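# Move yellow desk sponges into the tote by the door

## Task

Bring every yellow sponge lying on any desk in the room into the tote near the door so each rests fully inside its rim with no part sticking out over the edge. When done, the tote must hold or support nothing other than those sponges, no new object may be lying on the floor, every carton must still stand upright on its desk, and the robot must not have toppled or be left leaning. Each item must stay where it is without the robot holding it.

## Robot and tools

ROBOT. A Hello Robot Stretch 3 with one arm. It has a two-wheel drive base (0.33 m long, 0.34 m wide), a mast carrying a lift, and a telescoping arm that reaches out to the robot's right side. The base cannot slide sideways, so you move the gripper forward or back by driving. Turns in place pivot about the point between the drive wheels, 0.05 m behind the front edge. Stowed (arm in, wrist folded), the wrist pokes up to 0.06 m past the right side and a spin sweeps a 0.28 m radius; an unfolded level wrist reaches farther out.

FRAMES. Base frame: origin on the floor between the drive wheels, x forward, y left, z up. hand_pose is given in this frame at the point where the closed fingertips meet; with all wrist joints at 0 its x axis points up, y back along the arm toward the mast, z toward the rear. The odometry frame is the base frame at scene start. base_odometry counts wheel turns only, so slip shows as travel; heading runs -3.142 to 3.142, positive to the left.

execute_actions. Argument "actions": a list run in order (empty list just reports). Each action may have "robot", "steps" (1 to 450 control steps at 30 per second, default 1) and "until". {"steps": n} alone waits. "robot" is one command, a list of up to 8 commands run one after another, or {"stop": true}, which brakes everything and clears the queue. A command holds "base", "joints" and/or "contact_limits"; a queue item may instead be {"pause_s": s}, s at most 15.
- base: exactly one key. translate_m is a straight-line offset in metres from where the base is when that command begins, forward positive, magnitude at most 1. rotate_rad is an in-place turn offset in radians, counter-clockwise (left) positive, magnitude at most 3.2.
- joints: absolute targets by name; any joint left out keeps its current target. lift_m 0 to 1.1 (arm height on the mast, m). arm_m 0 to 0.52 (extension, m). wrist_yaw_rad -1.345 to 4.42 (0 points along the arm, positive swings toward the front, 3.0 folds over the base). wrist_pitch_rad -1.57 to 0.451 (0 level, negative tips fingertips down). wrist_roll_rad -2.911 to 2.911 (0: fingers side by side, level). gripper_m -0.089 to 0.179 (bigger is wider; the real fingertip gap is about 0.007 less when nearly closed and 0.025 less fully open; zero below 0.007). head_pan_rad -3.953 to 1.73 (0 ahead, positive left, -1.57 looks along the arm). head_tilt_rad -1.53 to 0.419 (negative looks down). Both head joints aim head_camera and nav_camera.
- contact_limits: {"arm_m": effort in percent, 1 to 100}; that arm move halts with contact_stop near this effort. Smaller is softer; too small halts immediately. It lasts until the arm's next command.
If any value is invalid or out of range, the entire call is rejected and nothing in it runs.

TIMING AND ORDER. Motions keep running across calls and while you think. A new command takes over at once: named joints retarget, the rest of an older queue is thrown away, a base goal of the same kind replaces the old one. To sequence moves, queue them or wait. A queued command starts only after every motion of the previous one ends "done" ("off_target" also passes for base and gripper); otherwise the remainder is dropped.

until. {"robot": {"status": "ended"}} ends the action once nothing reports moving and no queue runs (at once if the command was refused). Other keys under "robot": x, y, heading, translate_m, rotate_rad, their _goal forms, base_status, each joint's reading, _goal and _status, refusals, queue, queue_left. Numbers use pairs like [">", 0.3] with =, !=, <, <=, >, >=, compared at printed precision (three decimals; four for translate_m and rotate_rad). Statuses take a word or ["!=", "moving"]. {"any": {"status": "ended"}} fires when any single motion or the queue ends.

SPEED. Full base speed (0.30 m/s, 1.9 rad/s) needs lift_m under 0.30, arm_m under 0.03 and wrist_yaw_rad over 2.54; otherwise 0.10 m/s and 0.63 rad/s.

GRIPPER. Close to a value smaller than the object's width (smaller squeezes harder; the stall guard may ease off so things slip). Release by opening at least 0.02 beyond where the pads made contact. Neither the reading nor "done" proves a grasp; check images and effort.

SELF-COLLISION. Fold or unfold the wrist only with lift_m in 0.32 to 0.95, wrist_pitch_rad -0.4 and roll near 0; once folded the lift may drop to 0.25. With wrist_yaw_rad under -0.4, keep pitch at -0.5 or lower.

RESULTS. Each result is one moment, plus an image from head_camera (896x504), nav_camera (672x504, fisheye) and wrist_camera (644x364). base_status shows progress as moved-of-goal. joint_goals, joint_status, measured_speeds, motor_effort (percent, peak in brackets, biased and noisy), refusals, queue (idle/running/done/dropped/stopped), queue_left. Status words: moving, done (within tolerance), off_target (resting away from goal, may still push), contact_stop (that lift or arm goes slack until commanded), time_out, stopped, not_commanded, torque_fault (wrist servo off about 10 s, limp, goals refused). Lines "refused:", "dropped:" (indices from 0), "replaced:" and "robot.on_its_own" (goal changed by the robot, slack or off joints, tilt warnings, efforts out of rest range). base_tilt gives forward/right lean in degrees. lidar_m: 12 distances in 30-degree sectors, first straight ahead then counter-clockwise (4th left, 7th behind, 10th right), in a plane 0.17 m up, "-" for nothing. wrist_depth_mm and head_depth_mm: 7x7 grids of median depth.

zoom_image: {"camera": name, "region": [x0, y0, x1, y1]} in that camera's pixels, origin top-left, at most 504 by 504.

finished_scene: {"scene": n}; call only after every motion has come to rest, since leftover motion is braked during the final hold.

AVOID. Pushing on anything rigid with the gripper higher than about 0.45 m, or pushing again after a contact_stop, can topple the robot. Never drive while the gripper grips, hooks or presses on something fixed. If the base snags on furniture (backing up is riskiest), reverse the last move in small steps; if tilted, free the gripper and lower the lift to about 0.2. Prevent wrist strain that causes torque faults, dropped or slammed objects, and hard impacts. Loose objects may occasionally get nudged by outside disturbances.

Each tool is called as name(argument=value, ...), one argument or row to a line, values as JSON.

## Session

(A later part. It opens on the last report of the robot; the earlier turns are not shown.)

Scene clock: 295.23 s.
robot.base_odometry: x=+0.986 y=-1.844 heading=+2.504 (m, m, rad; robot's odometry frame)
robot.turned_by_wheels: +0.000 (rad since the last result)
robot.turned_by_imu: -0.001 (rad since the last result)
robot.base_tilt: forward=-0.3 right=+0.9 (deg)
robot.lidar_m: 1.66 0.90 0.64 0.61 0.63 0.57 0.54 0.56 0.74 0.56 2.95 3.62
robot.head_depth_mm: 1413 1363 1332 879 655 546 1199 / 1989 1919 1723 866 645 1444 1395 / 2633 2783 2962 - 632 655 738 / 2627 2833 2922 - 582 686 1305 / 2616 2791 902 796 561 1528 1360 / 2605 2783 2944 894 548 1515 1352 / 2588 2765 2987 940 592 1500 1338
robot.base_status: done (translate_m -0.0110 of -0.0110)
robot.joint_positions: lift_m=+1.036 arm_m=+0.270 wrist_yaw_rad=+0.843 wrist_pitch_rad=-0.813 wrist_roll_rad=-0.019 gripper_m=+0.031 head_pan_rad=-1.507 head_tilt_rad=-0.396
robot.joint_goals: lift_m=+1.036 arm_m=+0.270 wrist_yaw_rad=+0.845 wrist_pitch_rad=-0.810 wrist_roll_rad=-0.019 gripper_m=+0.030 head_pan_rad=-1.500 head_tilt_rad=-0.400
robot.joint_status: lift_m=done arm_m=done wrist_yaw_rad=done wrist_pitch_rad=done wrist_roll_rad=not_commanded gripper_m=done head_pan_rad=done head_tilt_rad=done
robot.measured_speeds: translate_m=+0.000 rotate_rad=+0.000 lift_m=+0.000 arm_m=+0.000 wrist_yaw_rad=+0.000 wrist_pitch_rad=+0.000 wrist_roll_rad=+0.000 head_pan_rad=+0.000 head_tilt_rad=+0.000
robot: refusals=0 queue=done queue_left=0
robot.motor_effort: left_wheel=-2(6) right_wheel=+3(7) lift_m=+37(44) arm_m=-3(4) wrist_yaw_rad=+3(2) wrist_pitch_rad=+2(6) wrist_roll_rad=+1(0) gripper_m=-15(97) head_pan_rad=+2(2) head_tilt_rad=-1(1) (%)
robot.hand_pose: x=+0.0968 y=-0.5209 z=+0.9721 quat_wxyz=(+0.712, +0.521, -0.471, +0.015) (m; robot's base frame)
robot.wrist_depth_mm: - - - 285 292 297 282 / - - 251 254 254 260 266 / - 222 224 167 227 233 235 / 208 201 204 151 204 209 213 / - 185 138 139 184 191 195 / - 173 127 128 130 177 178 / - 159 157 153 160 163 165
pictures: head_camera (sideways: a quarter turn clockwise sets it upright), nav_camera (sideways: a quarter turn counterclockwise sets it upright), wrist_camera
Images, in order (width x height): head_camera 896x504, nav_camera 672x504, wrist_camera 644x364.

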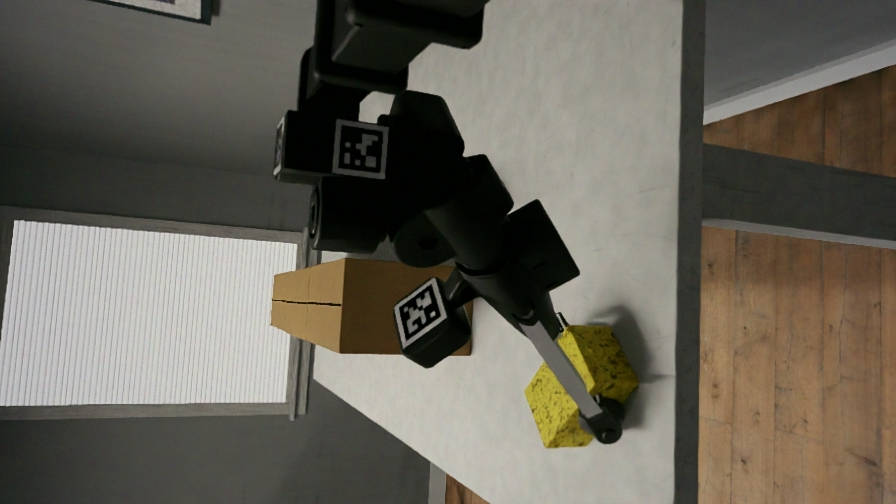

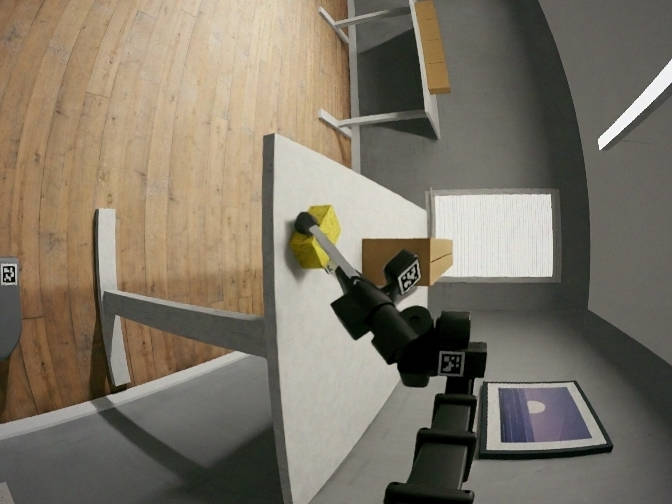

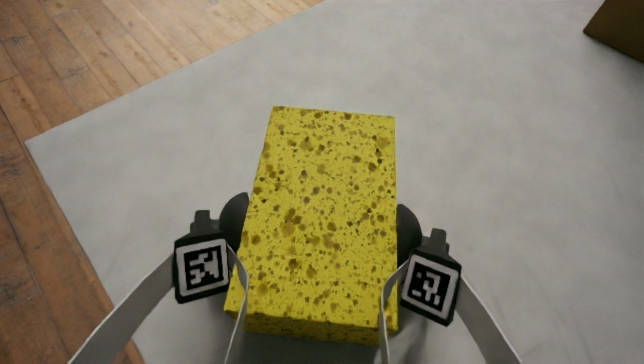

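execute_actions(
  actions=[
    {"robot":{"joints":{"lift_m":1.075}},"steps":100,"until":{"robot":{"lift_m":[">",1.058]}}},
    {"robot":{"base":{"rotate_rad":2.958},"joints":{"arm_m":0.0,"head_pan_rad":-1.6,"head_tilt_rad":-1.05}},"steps":200,"until":{"robot":{"arm_m":["<",0.1]}}},
    {"robot":{"joints":{"lift_m":0.285}},"steps":200,"until":{"robot":{"lift_m":["<",0.93]}}},
    {"robot":{"joints":{"wrist_pitch_rad":-0.4,"wrist_yaw_rad":2.7}},"steps":300,"until":{"robot":{"base_status":["!=","moving"]}}},
    {"robot":{"base":{"translate_m":-1.0}},"steps":300,"until":{"robot":{"lift_m":["<",0.295]}}},
    {"robot":{"base":{"translate_m":-1.0}},"steps":300,"until":{"robot":{"x":["<",0.35]}}},
    {"robot":{"base":{"translate_m":-1.0}},"steps":300,"until":{"robot":{"x":["<",-0.232]}}},
    {"robot":{"base":{"translate_m":-0.29},"joints":{"lift_m":0.33}},"steps":100,"until":{"robot":{"lift_m":[">",0.322]}}},
    {"robot":{"joints":{"wrist_yaw_rad":-0.3}},"steps":200,"until":{"robot":{"wrist_yaw_rad":["<",1.6]}}},
    {"robot":{"joints":{"wrist_pitch_rad":-0.81,"arm_m":0.12}},"steps":300,"until":{"robot":{"status":"ended"}}},
  ],
)

Scene clock: 433.70 s.
robot.base_odometry: x=-0.433 y=-0.318 heading=-0.821 (m, m, rad; robot's odometry frame)
robot.turned_by_wheels: +2.958 (rad since the last result)
robot.turned_by_imu: +2.977 (rad since the last result)
robot.base_tilt: forward=-0.4 right=+0.8 (deg)
robot.lidar_m: 2.30 2.12 2.48 2.32 2.66 2.16 1.64 2.17 1.25 1.11 0.88 1.23
robot.head_depth_mm: 1166 1435 1715 1541 1362 1224 1113 / 1128 1378 1671 1514 1344 1213 1113 / 1092 1326 1617 1498 1330 1210 - / 1062 1276 1573 1475 1343 1181 - / 1042 1253 1555 1437 1283 1188 - / 1017 1202 1490 1441 1280 1160 1062 / 987 1166 1431 1430 1276 1154 1055
robot.base_status: done (translate_m -0.2900 of -0.2900)
robot.joint_positions: lift_m=+0.330 arm_m=+0.120 wrist_yaw_rad=-0.297 wrist_pitch_rad=-0.820 wrist_roll_rad=-0.019 gripper_m=+0.031 head_pan_rad=-1.594 head_tilt_rad=-1.037
robot.joint_goals: lift_m=+0.330 arm_m=+0.120 wrist_yaw_rad=-0.300 wrist_pitch_rad=-0.810 wrist_roll_rad=-0.019 gripper_m=+0.030 head_pan_rad=-1.600 head_tilt_rad=-1.050
robot.joint_status: lift_m=done arm_m=done wrist_yaw_rad=done wrist_pitch_rad=done wrist_roll_rad=not_commanded gripper_m=done head_pan_rad=done head_tilt_rad=done
robot.measured_speeds: translate_m=+0.000 rotate_rad=+0.000 lift_m=+0.000 arm_m=+0.000 wrist_yaw_rad=+0.000 wrist_pitch_rad=+0.000 wrist_roll_rad=+0.000 head_pan_rad=+0.000 head_tilt_rad=+0.000
robot: refusals=0 queue=done queue_left=0
robot.motor_effort: left_wheel=-1(10) right_wheel=+3(10) lift_m=+45(49) arm_m=+4(5) wrist_yaw_rad=-3(5) wrist_pitch_rad=+6(14) wrist_roll_rad=+1(0) gripper_m=-15(15) head_pan_rad=-2(9) head_tilt_rad=-4(28) (%)
robot.hand_pose: x=-0.0676 y=-0.4149 z=+0.2647 quat_wxyz=(+0.606, +0.187, -0.677, -0.373) (m; robot's base frame)
robot.wrist_depth_mm: 644 659 668 684 691 702 714 / 584 578 487 515 616 617 641 / 526 501 524 167 542 558 568 / 481 416 485 152 496 511 510 / 441 355 137 139 440 472 468 / 406 403 127 128 131 427 427 / 382 380 380 153 387 393 401
pictures: head_camera (sideways: a quarter turn clockwise sets it upright), nav_camera (sideways: a quarter turn counterclockwise sets it upright), wrist_camera
Images, in order (width x height): head_camera 896x504, nav_camera 672x504, wrist_camera 644x364.

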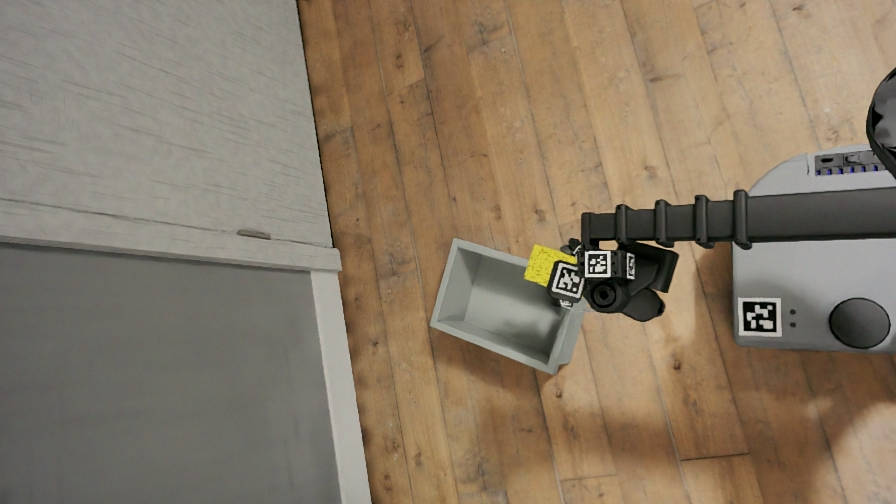

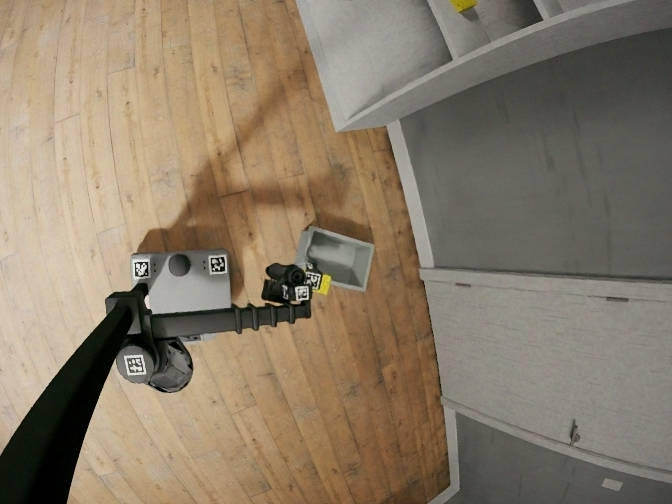

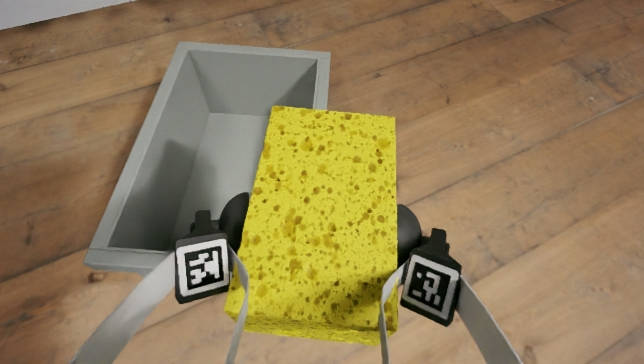

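execute_actions(
  actions=[
    {"robot":{"base":{"translate_m":0.029},"joints":{"arm_m":0.353,"lift_m":0.24}},"steps":300,"until":{"robot":{"status":"ended"}}},
  ],
)

Scene clock: 496.50 s.
robot.base_odometry: x=-0.414 y=-0.340 heading=-0.821 (m, m, rad; robot's odometry frame)
robot.turned_by_wheels: +0.000 (rad since the last result)
robot.turned_by_imu: -0.001 (rad since the last result)
robot.base_tilt: forward=-0.3 right=+0.9 (deg)
robot.lidar_m: 2.29 2.10 2.45 2.32 2.66 1.87 1.67 2.15 1.24 0.61 0.86 1.23
robot.head_depth_mm: 1153 1425 1704 1534 1361 1226 1114 / 1119 1366 1660 1524 1345 1214 1110 / 1086 1309 1624 1502 1330 1205 - / 1060 1270 1577 1512 1295 1204 - / 1040 1245 1547 1472 1269 1188 - / 1008 1200 1490 1450 1292 1163 1065 / 980 1158 1420 1420 1275 1150 1053
robot.base_status: done (translate_m +0.0290 of +0.0290)
robot.joint_positions: lift_m=+0.240 arm_m=+0.353 wrist_yaw_rad=-0.298 wrist_pitch_rad=-0.821 wrist_roll_rad=-0.019 gripper_m=+0.031 head_pan_rad=-1.594 head_tilt_rad=-1.037
robot.joint_goals: lift_m=+0.240 arm_m=+0.353 wrist_yaw_rad=-0.300 wrist_pitch_rad=-0.810 wrist_roll_rad=-0.019 gripper_m=+0.030 head_pan_rad=-1.600 head_tilt_rad=-1.050
robot.joint_status: lift_m=done arm_m=done wrist_yaw_rad=done wrist_pitch_rad=done wrist_roll_rad=not_commanded gripper_m=done head_pan_rad=done head_tilt_rad=done
robot.measured_speeds: translate_m=+0.000 rotate_rad=+0.000 lift_m=+0.000 arm_m=+0.000 wrist_yaw_rad=+0.000 wrist_pitch_rad=+0.000 wrist_roll_rad=+0.000 head_pan_rad=+0.000 head_tilt_rad=+0.000
robot: refusals=0 queue=done queue_left=0
robot.motor_effort: left_wheel=-2(3) right_wheel=+3(8) lift_m=+36(41) arm_m=+4(5) wrist_yaw_rad=-2(3) wrist_pitch_rad=+7(6) wrist_roll_rad=+0(1) gripper_m=-15(15) head_pan_rad=-3(2) head_tilt_rad=-4(5) (%)
robot.hand_pose: x=-0.0677 y=-0.6476 z=+0.1748 quat_wxyz=(+0.606, +0.187, -0.677, -0.374) (m; robot's base frame)
robot.wrist_depth_mm: 468 500 526 533 541 547 551 / 457 460 467 471 482 486 491 / 410 417 266 167 428 437 440 / 370 370 271 151 254 393 394 / 344 339 138 139 218 361 361 / 315 313 127 128 131 332 335 / 297 216 292 153 228 311 310
pictures: head_camera (sideways: a quarter turn clockwise sets it upright), nav_camera (sideways: a quarter turn counterclockwise sets it upright), wrist_camera
Images, in order (width x height): head_camera 896x504, nav_camera 672x504, wrist_camera 644x364.

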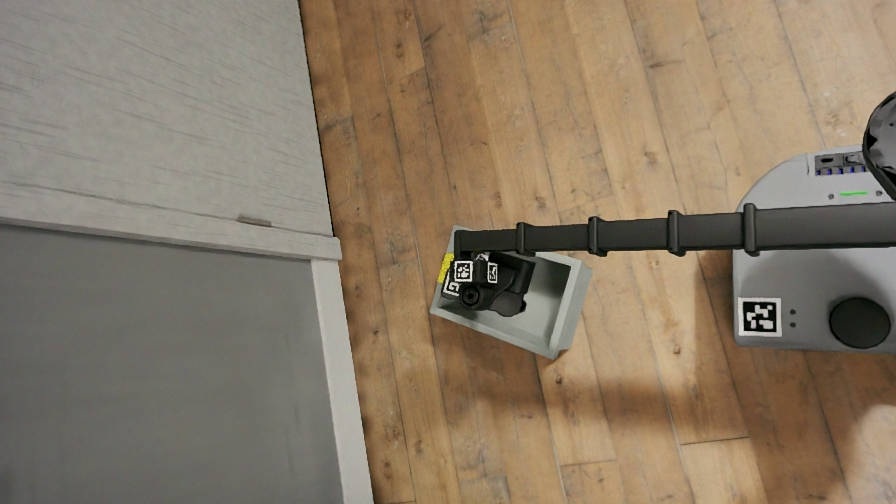

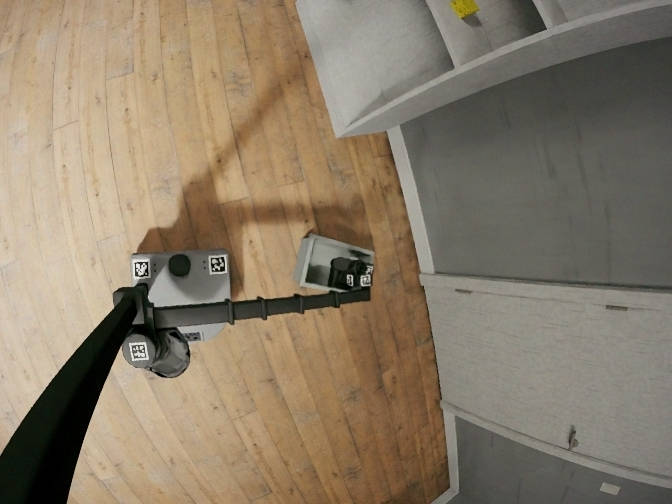

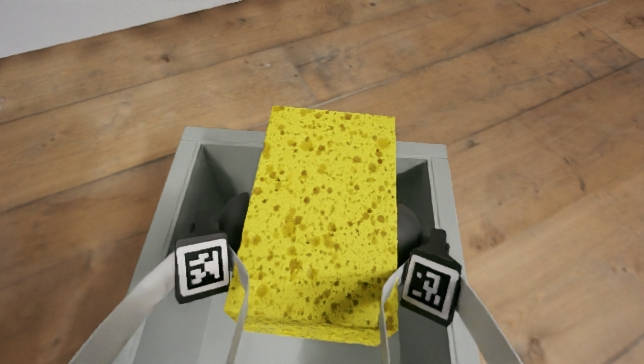

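execute_actions(
  actions=[
    {"robot":{"base":{"translate_m":0.0096},"joints":{"arm_m":0.361,"lift_m":0.101}},"steps":300,"until":{"robot":{"status":"ended"}}},
  ],
)

Scene clock: 522.87 s.
robot.base_odometry: x=-0.407 y=-0.347 heading=-0.821 (m, m, rad; robot's odometry frame)
robot.turned_by_wheels: +0.000 (rad since the last result)
robot.turned_by_imu: -0.001 (rad since the last result)
robot.base_tilt: forward=-0.4 right=+0.9 (deg)
robot.lidar_m: 2.28 2.08 2.45 2.32 2.67 1.88 1.67 2.15 1.24 1.10 0.85 1.22
robot.head_depth_mm: 1157 1420 1709 1534 1368 1228 1113 / 1118 1368 1667 1518 1342 1209 1101 / 1084 1309 1612 1502 1335 1203 - / 1064 1273 1582 1484 1292 1201 - / 1037 1241 1545 1460 1273 1188 - / 1009 1197 1482 1441 1283 1163 1062 / 981 1158 1417 1425 1272 1150 1052
robot.base_status: done (translate_m +0.0096 of +0.0096)
robot.joint_positions: lift_m=+0.101 arm_m=+0.361 wrist_yaw_rad=-0.298 wrist_pitch_rad=-0.822 wrist_roll_rad=-0.019 gripper_m=+0.031 head_pan_rad=-1.594 head_tilt_rad=-1.037
robot.joint_goals: lift_m=+0.101 arm_m=+0.361 wrist_yaw_rad=-0.300 wrist_pitch_rad=-0.810 wrist_roll_rad=-0.019 gripper_m=+0.030 head_pan_rad=-1.600 head_tilt_rad=-1.050
robot.joint_status: lift_m=done arm_m=done wrist_yaw_rad=done wrist_pitch_rad=done wrist_roll_rad=not_commanded gripper_m=done head_pan_rad=done head_tilt_rad=done
robot.measured_speeds: translate_m=+0.000 rotate_rad=+0.000 lift_m=+0.000 arm_m=+0.000 wrist_yaw_rad=+0.000 wrist_pitch_rad=+0.000 wrist_roll_rad=+0.000 head_pan_rad=+0.000 head_tilt_rad=+0.000
robot: refusals=0 queue=done queue_left=0
robot.motor_effort: left_wheel=-1(3) right_wheel=+3(9) lift_m=+36(36) arm_m=+4(3) wrist_yaw_rad=-2(2) wrist_pitch_rad=+7(7) wrist_roll_rad=+0(1) gripper_m=-15(15) head_pan_rad=-3(3) head_tilt_rad=-4(5) (%)
robot.hand_pose: x=-0.0677 y=-0.6556 z=+0.0358 quat_wxyz=(+0.606, +0.187, -0.677, -0.374) (m; robot's base frame)
robot.wrist_depth_mm: 110 143 166 163 161 153 121 / 109 146 193 189 186 172 114 / 110 149 225 167 212 170 112 / 112 152 209 152 216 166 111 / 114 155 138 139 195 162 109 / 116 139 127 128 131 159 108 / 117 167 168 153 170 142 107
pictures: head_camera (sideways: a quarter turn clockwise sets it upright), nav_camera (sideways: a quarter turn counterclockwise sets it upright), wrist_camera
Images, in order (width x height): head_camera 896x504, nav_camera 672x504, wrist_camera 644x364.

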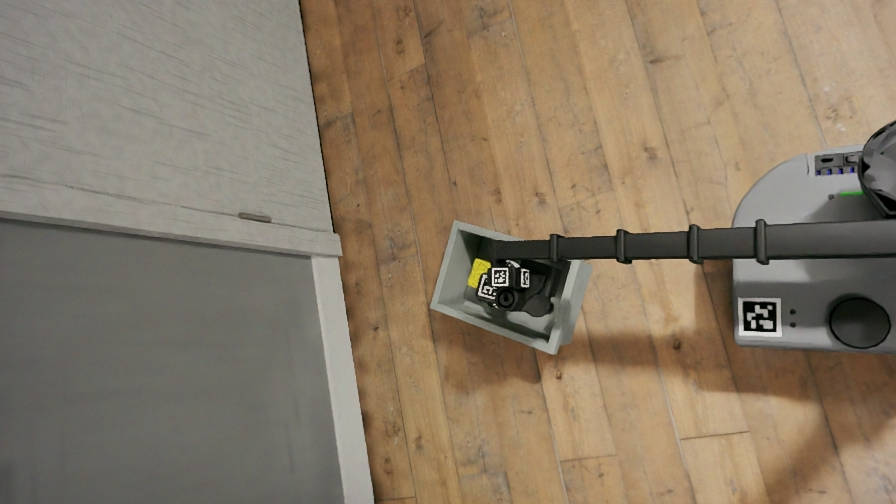

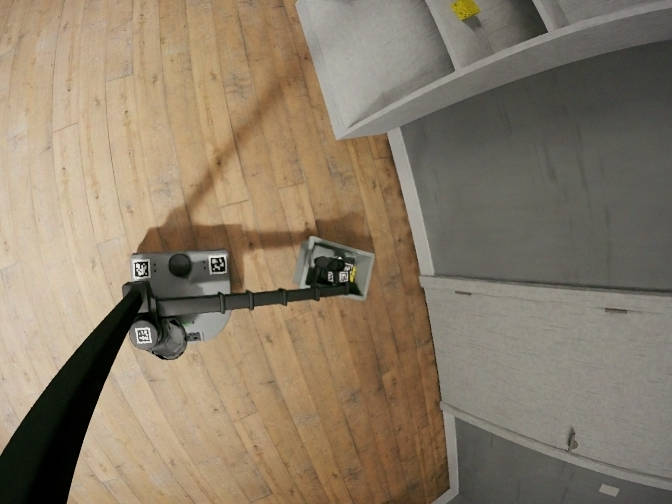

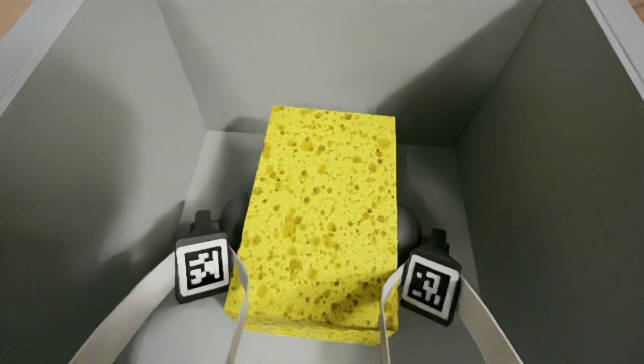

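execute_actions(
  actions=[
    {"robot":[{"joints":{"lift_m":0.093}},{"joints":{"gripper_m":0.095}},{"joints":{"lift_m":0.33,"head_pan_rad":-0.55,"head_tilt_rad":-0.25}}],"steps":300,"until":{"robot":{"lift_m":[">",0.225]}}},
    {"robot":{"base":{"rotate_rad":-0.73},"joints":{"arm_m":0.0,"wrist_pitch_rad":-0.4,"wrist_yaw_rad":1.5}},"steps":200,"until":{"robot":{"lift_m":[">",0.322]}}},
    {"robot":{"joints":{"wrist_yaw_rad":2.7,"gripper_m":0.05}},"steps":200,"until":{"robot":{"base_status":["!=","moving"]}}},
    {"robot":{"base":{"translate_m":-1.0}},"steps":200,"until":{"robot":{"wrist_yaw_rad":[">",2.6]}}},
    {"robot":{"joints":{"lift_m":0.285}},"steps":200,"until":{"robot":{"lift_m":["<",0.295],"arm_m":["<",0.02]}}},
    {"robot":{"base":{"translate_m":-1.0}},"steps":300,"until":{"robot":{"y":[">",0.55]}}},
    {"robot":{"base":{"translate_m":-1.0}},"steps":300,"until":{"robot":{"y":[">",1.40]}}},
    {"robot":{"base":{"translate_m":-0.93}},"steps":300,"until":{"robot":{"status":"ended"}}},
  ],
)

execute_actions(
  actions=[
    {"robot":{"joints":{"head_pan_rad":1.02,"head_tilt_rad":-0.25}},"steps":120,"until":{"robot":{"status":"ended"}}},
  ],
)

Scene clock: 648.33 s.
robot.base_odometry: x=-0.459 y=+2.338 heading=-1.551 (m, m, rad; robot's odometry frame)
robot.turned_by_wheels: -0.730 (rad since the last result)
robot.turned_by_imu: -0.746 (rad since the last result)
robot.base_tilt: forward=-0.3 right=+0.8 (deg)
robot.lidar_m: 3.52 3.69 1.00 0.59 0.45 0.44 0.47 0.68 0.73 0.78 0.98 1.31
robot.head_depth_mm: 2015 1938 1879 1634 987 1711 1547 / 2671 2763 2659 1565 974 1025 1082 / 2878 3016 3116 1186 1024 1961 1566 / 2890 3011 3123 1303 999 1870 1510 / 2856 2955 3098 3227 2531 1999 1541 / 2863 2967 3091 3263 2815 1969 1524 / 2832 2955 3098 3220 2737 1946 1505
robot.base_status: done (translate_m -0.9300 of -0.9300)
robot.joint_positions: lift_m=+0.285 arm_m=+0.000 wrist_yaw_rad=+2.698 wrist_pitch_rad=-0.420 wrist_roll_rad=-0.019 gripper_m=+0.050 head_pan_rad=-0.557 head_tilt_rad=-0.260
robot.joint_goals: lift_m=+0.285 arm_m=+0.000 wrist_yaw_rad=+2.700 wrist_pitch_rad=-0.400 wrist_roll_rad=-0.019 gripper_m=+0.050 head_pan_rad=-0.550 head_tilt_rad=-0.250
robot.joint_status: lift_m=done arm_m=done wrist_yaw_rad=done wrist_pitch_rad=done wrist_roll_rad=not_commanded gripper_m=done head_pan_rad=done head_tilt_rad=done
robot.measured_speeds: translate_m=+0.000 rotate_rad=+0.000 lift_m=+0.000 arm_m=+0.000 wrist_yaw_rad=+0.000 wrist_pitch_rad=+0.000 wrist_roll_rad=+0.000 head_pan_rad=+0.000 head_tilt_rad=+0.000
robot: refusals=0 queue=done queue_left=0
robot.motor_effort: left_wheel=+3(8) right_wheel=-3(13) lift_m=+36(50) arm_m=-2(5) wrist_yaw_rad=+2(3) wrist_pitch_rad=+12(13) wrist_roll_rad=+1(0) gripper_m=+0(88) head_pan_rad=+2(26) head_tilt_rad=+3(33) (%)
robot.hand_pose: x=+0.0750 y=+0.0571 z=+0.2973 quat_wxyz=(+0.297, +0.701, -0.005, +0.649) (m; robot's base frame)
robot.wrist_depth_mm: 514 687 - - - - - / 528 707 - - - - - / 552 730 890 902 943 986 - / 575 660 702 732 740 763 787 / - 570 589 599 637 616 622 / - 507 - 504 - 527 541 / - - - 438 446 459 462
pictures: head_camera (sideways: a quarter turn clockwise sets it upright), nav_camera (sideways: a quarter turn counterclockwise sets it upright), wrist_camera
Images, in order (width x height): head_camera 896x504, nav_camera 672x504, wrist_camera 644x364.

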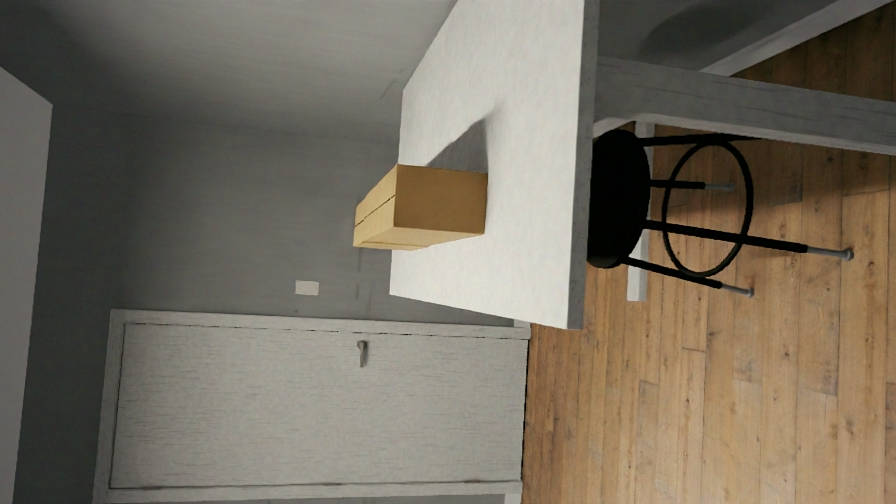

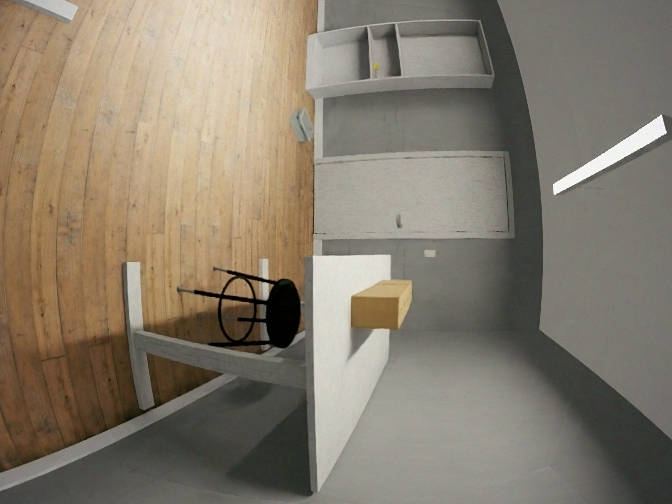

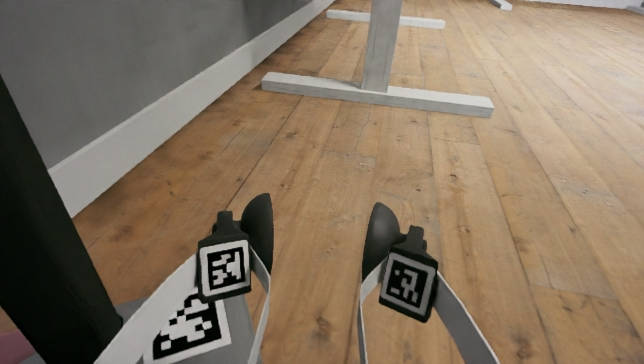

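Scene clock: 649.70 s.
robot.base_odometry: x=-0.459 y=+2.338 heading=-1.551 (m, m, rad; robot's odometry frame)
robot.turned_by_wheels: +0.000 (rad since the last result)
robot.turned_by_imu: +0.000 (rad since the last result)
robot.base_tilt: forward=-0.4 right=+0.8 (deg)
robot.lidar_m: 3.52 3.69 1.00 0.59 0.45 0.44 0.47 0.68 0.73 0.78 0.98 1.31
robot.head_depth_mm: 2788 3655 3776 - 2875 2115 1594 / 3018 3669 3769 - 2531 2081 1582 / 3098 3642 3779 1130 2484 2042 1574 / 3143 3605 3744 1377 1033 1928 1511 / 3184 3580 3764 1416 1029 1814 1179 / 2103 2225 2367 1367 2167 1974 1519 / 1375 1426 1479 1332 1493 1669 1474
robot.base_status: done (translate_m -0.9300 of -0.9300)
robot.joint_positions: lift_m=+0.285 arm_m=+0.000 wrist_yaw_rad=+2.698 wrist_pitch_rad=-0.420 wrist_roll_rad=-0.019 gripper_m=+0.050 head_pan_rad=+1.013 head_tilt_rad=-0.260
robot.joint_goals: lift_m=+0.285 arm_m=+0.000 wrist_yaw_rad=+2.700 wrist_pitch_rad=-0.400 wrist_roll_rad=-0.019 gripper_m=+0.050 head_pan_rad=+1.020 head_tilt_rad=-0.250
robot.joint_status: lift_m=done arm_m=done wrist_yaw_rad=done wrist_pitch_rad=done wrist_roll_rad=not_commanded gripper_m=done head_pan_rad=done head_tilt_rad=done
robot.measured_speeds: translate_m=+0.000 rotate_rad=+0.000 lift_m=+0.000 arm_m=+0.000 wrist_yaw_rad=+0.000 wrist_pitch_rad=+0.000 wrist_roll_rad=+0.000 head_pan_rad=+0.000 head_tilt_rad=+0.000
robot: refusals=0 queue=done queue_left=0
robot.motor_effort: left_wheel=+3(3) right_wheel=-3(3) lift_m=+36(37) arm_m=-3(3) wrist_yaw_rad=+3(3) wrist_pitch_rad=+12(12) wrist_roll_rad=+0(0) gripper_m=+1(0) head_pan_rad=+2(24) head_tilt_rad=+2(3) (%)
robot.hand_pose: x=+0.0750 y=+0.0571 z=+0.2973 quat_wxyz=(+0.297, +0.701, -0.005, +0.649) (m; robot's base frame)
robot.wrist_depth_mm: 526 685 - - - - - / 529 719 - - - - - / 559 733 871 919 939 983 - / 583 661 712 714 747 777 783 / - 561 603 595 628 628 630 / - 501 - 504 - 525 538 / - - - 440 447 458 466
pictures: head_camera (sideways: a quarter turn clockwise sets it upright), nav_camera (sideways: a quarter turn counterclockwise sets it upright), wrist_camera
Images, in order (width x height): head_camera 896x504, nav_camera 672x504, wrist_camera 644x364.

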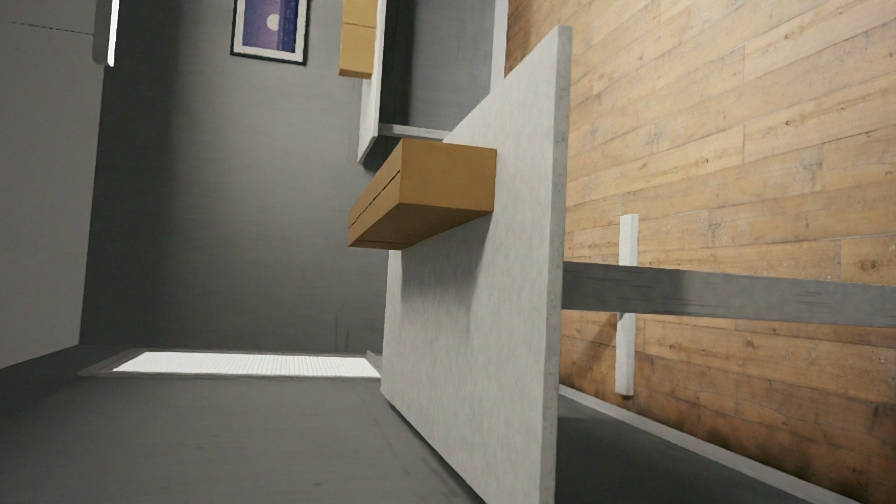

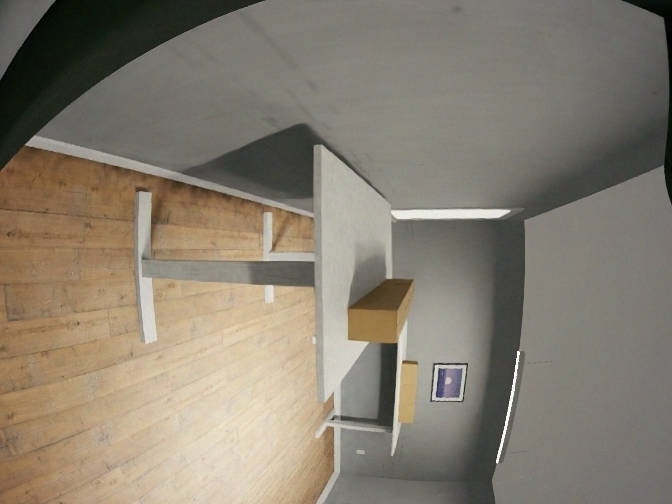

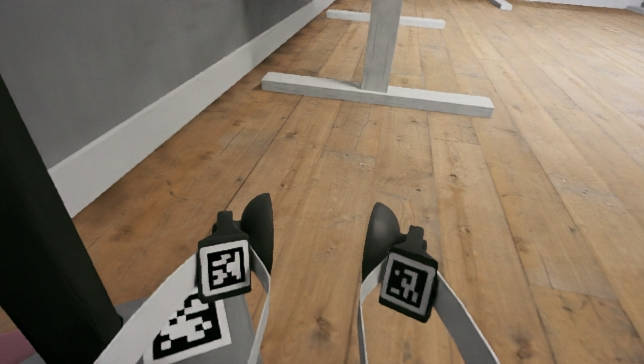

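execute_actions(
  actions=[
    {"robot":[{"base":{"rotate_rad":0.56},"joints":{"head_pan_rad":-1.12,"head_tilt_rad":-0.25}},{"base":{"translate_m":-0.24}}],"steps":300,"until":{"robot":{"status":"ended"}}},
  ],
)

Scene clock: 680.40 s.
robot.base_odometry: x=-0.591 y=+2.539 heading=-0.991 (m, m, rad; robot's odometry frame)
robot.turned_by_wheels: +0.560 (rad since the last result)
robot.turned_by_imu: +0.562 (rad since the last result)
robot.base_tilt: forward=-0.3 right=+0.8 (deg)
robot.lidar_m: 3.92 0.97 0.45 0.35 0.35 0.37 0.52 0.51 0.55 0.82 1.03 3.64
robot.head_depth_mm: 1434 1374 1335 1280 1128 1224 1190 / 2086 1991 1888 1557 1493 1666 1503 / 2885 3076 3175 1517 1076 2038 1566 / 2975 3091 3248 1441 1076 1138 1207 / 2927 3067 3182 1258 1650 1848 1535 / 2968 3015 3184 1551 2494 1959 1525 / 2918 3030 3153 3348 2580 1955 1511
robot.base_status: done (translate_m -0.2400 of -0.2400)
robot.joint_positions: lift_m=+0.285 arm_m=+0.000 wrist_yaw_rad=+2.698 wrist_pitch_rad=-0.420 wrist_roll_rad=-0.019 gripper_m=+0.050 head_pan_rad=-1.113 head_tilt_rad=-0.260
robot.joint_goals: lift_m=+0.285 arm_m=+0.000 wrist_yaw_rad=+2.700 wrist_pitch_rad=-0.400 wrist_roll_rad=-0.019 gripper_m=+0.050 head_pan_rad=-1.120 head_tilt_rad=-0.250
robot.joint_status: lift_m=done arm_m=done wrist_yaw_rad=done wrist_pitch_rad=done wrist_roll_rad=not_commanded gripper_m=done head_pan_rad=done head_tilt_rad=done
robot.measured_speeds: translate_m=+0.000 rotate_rad=+0.000 lift_m=+0.000 arm_m=+0.000 wrist_yaw_rad=+0.000 wrist_pitch_rad=+0.000 wrist_roll_rad=+0.000 head_pan_rad=+0.000 head_tilt_rad=+0.000
robot: refusals=0 queue=done queue_left=0
robot.motor_effort: left_wheel=-2(10) right_wheel=+3(12) lift_m=+36(36) arm_m=-3(4) wrist_yaw_rad=+2(3) wrist_pitch_rad=+12(12) wrist_roll_rad=+1(0) gripper_m=+0(0) head_pan_rad=-2(26) head_tilt_rad=+3(3) (%)
robot.hand_pose: x=+0.0750 y=+0.0571 z=+0.2973 quat_wxyz=(+0.297, +0.701, -0.005, +0.649) (m; robot's base frame)
robot.wrist_depth_mm: 313 364 433 547 742 - - / 328 384 467 606 869 - - / 350 406 513 682 900 977 984 / 379 439 555 693 727 752 792 / - 463 539 591 624 618 641 / - 477 - 508 - 525 534 / - - - 438 443 463 462
pictures: head_camera (sideways: a quarter turn clockwise sets it upright), nav_camera (sideways: a quarter turn counterclockwise sets it upright), wrist_camera
Images, in order (width x height): head_camera 896x504, nav_camera 672x504, wrist_camera 644x364.

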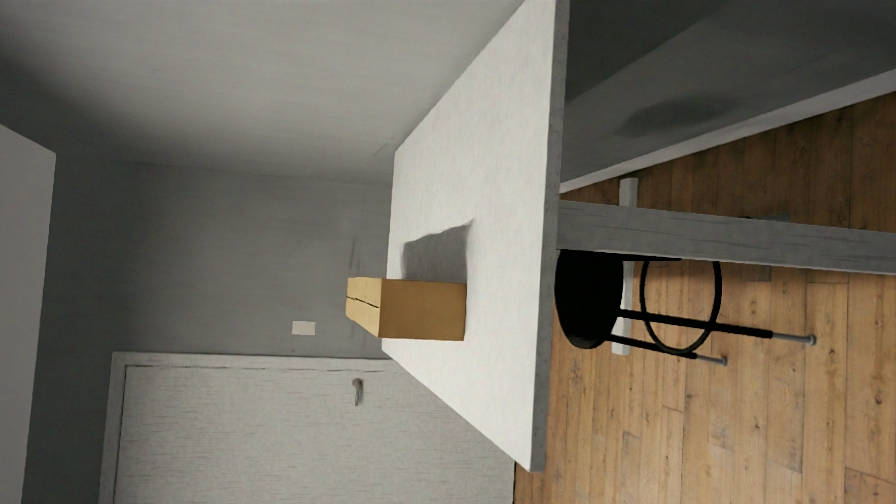

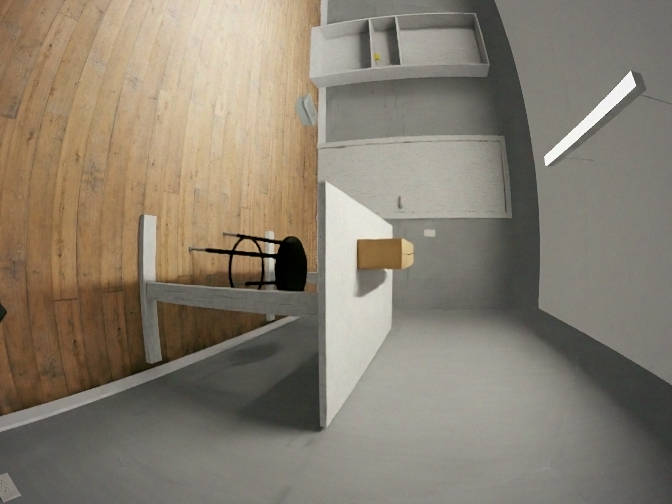

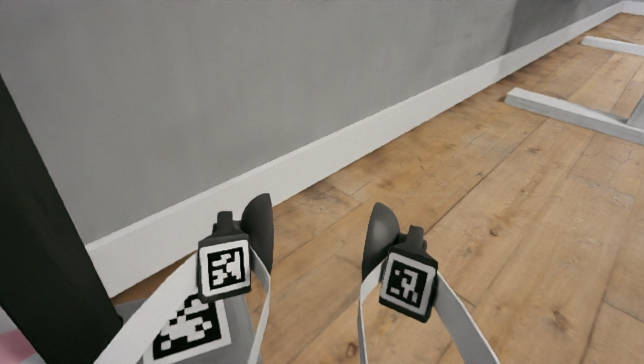

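zoom_image(
  camera="head_camera",
  region=[330, 130, 580, 380],
)

zoom_image(
  camera="nav_camera",
  region=[270, 0, 500, 150],
)

Region (330, 130, 580, 380) of head_camera's 896x504 image, scaled by 2.016, with more detail than that image has.

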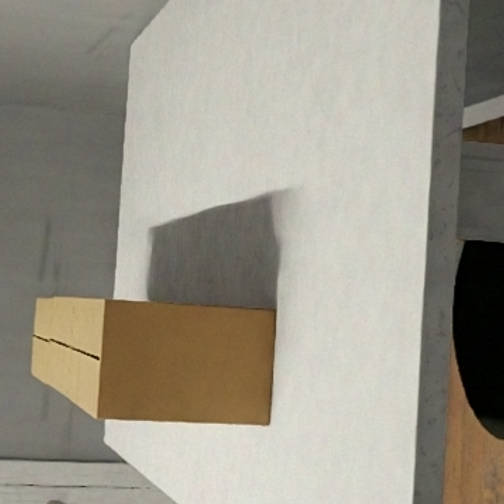

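Region (270, 0, 500, 150) of nav_camera's 672x504 image, scaled by 2.191, with more detail than that image has; it fills the top 329 rows of this view, and the rest is white.

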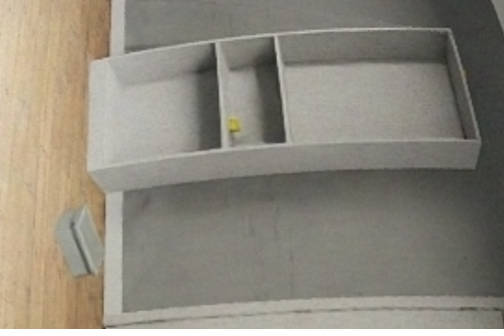

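finished_scene(
  scene=2,
)

The scene is finished: the task was done.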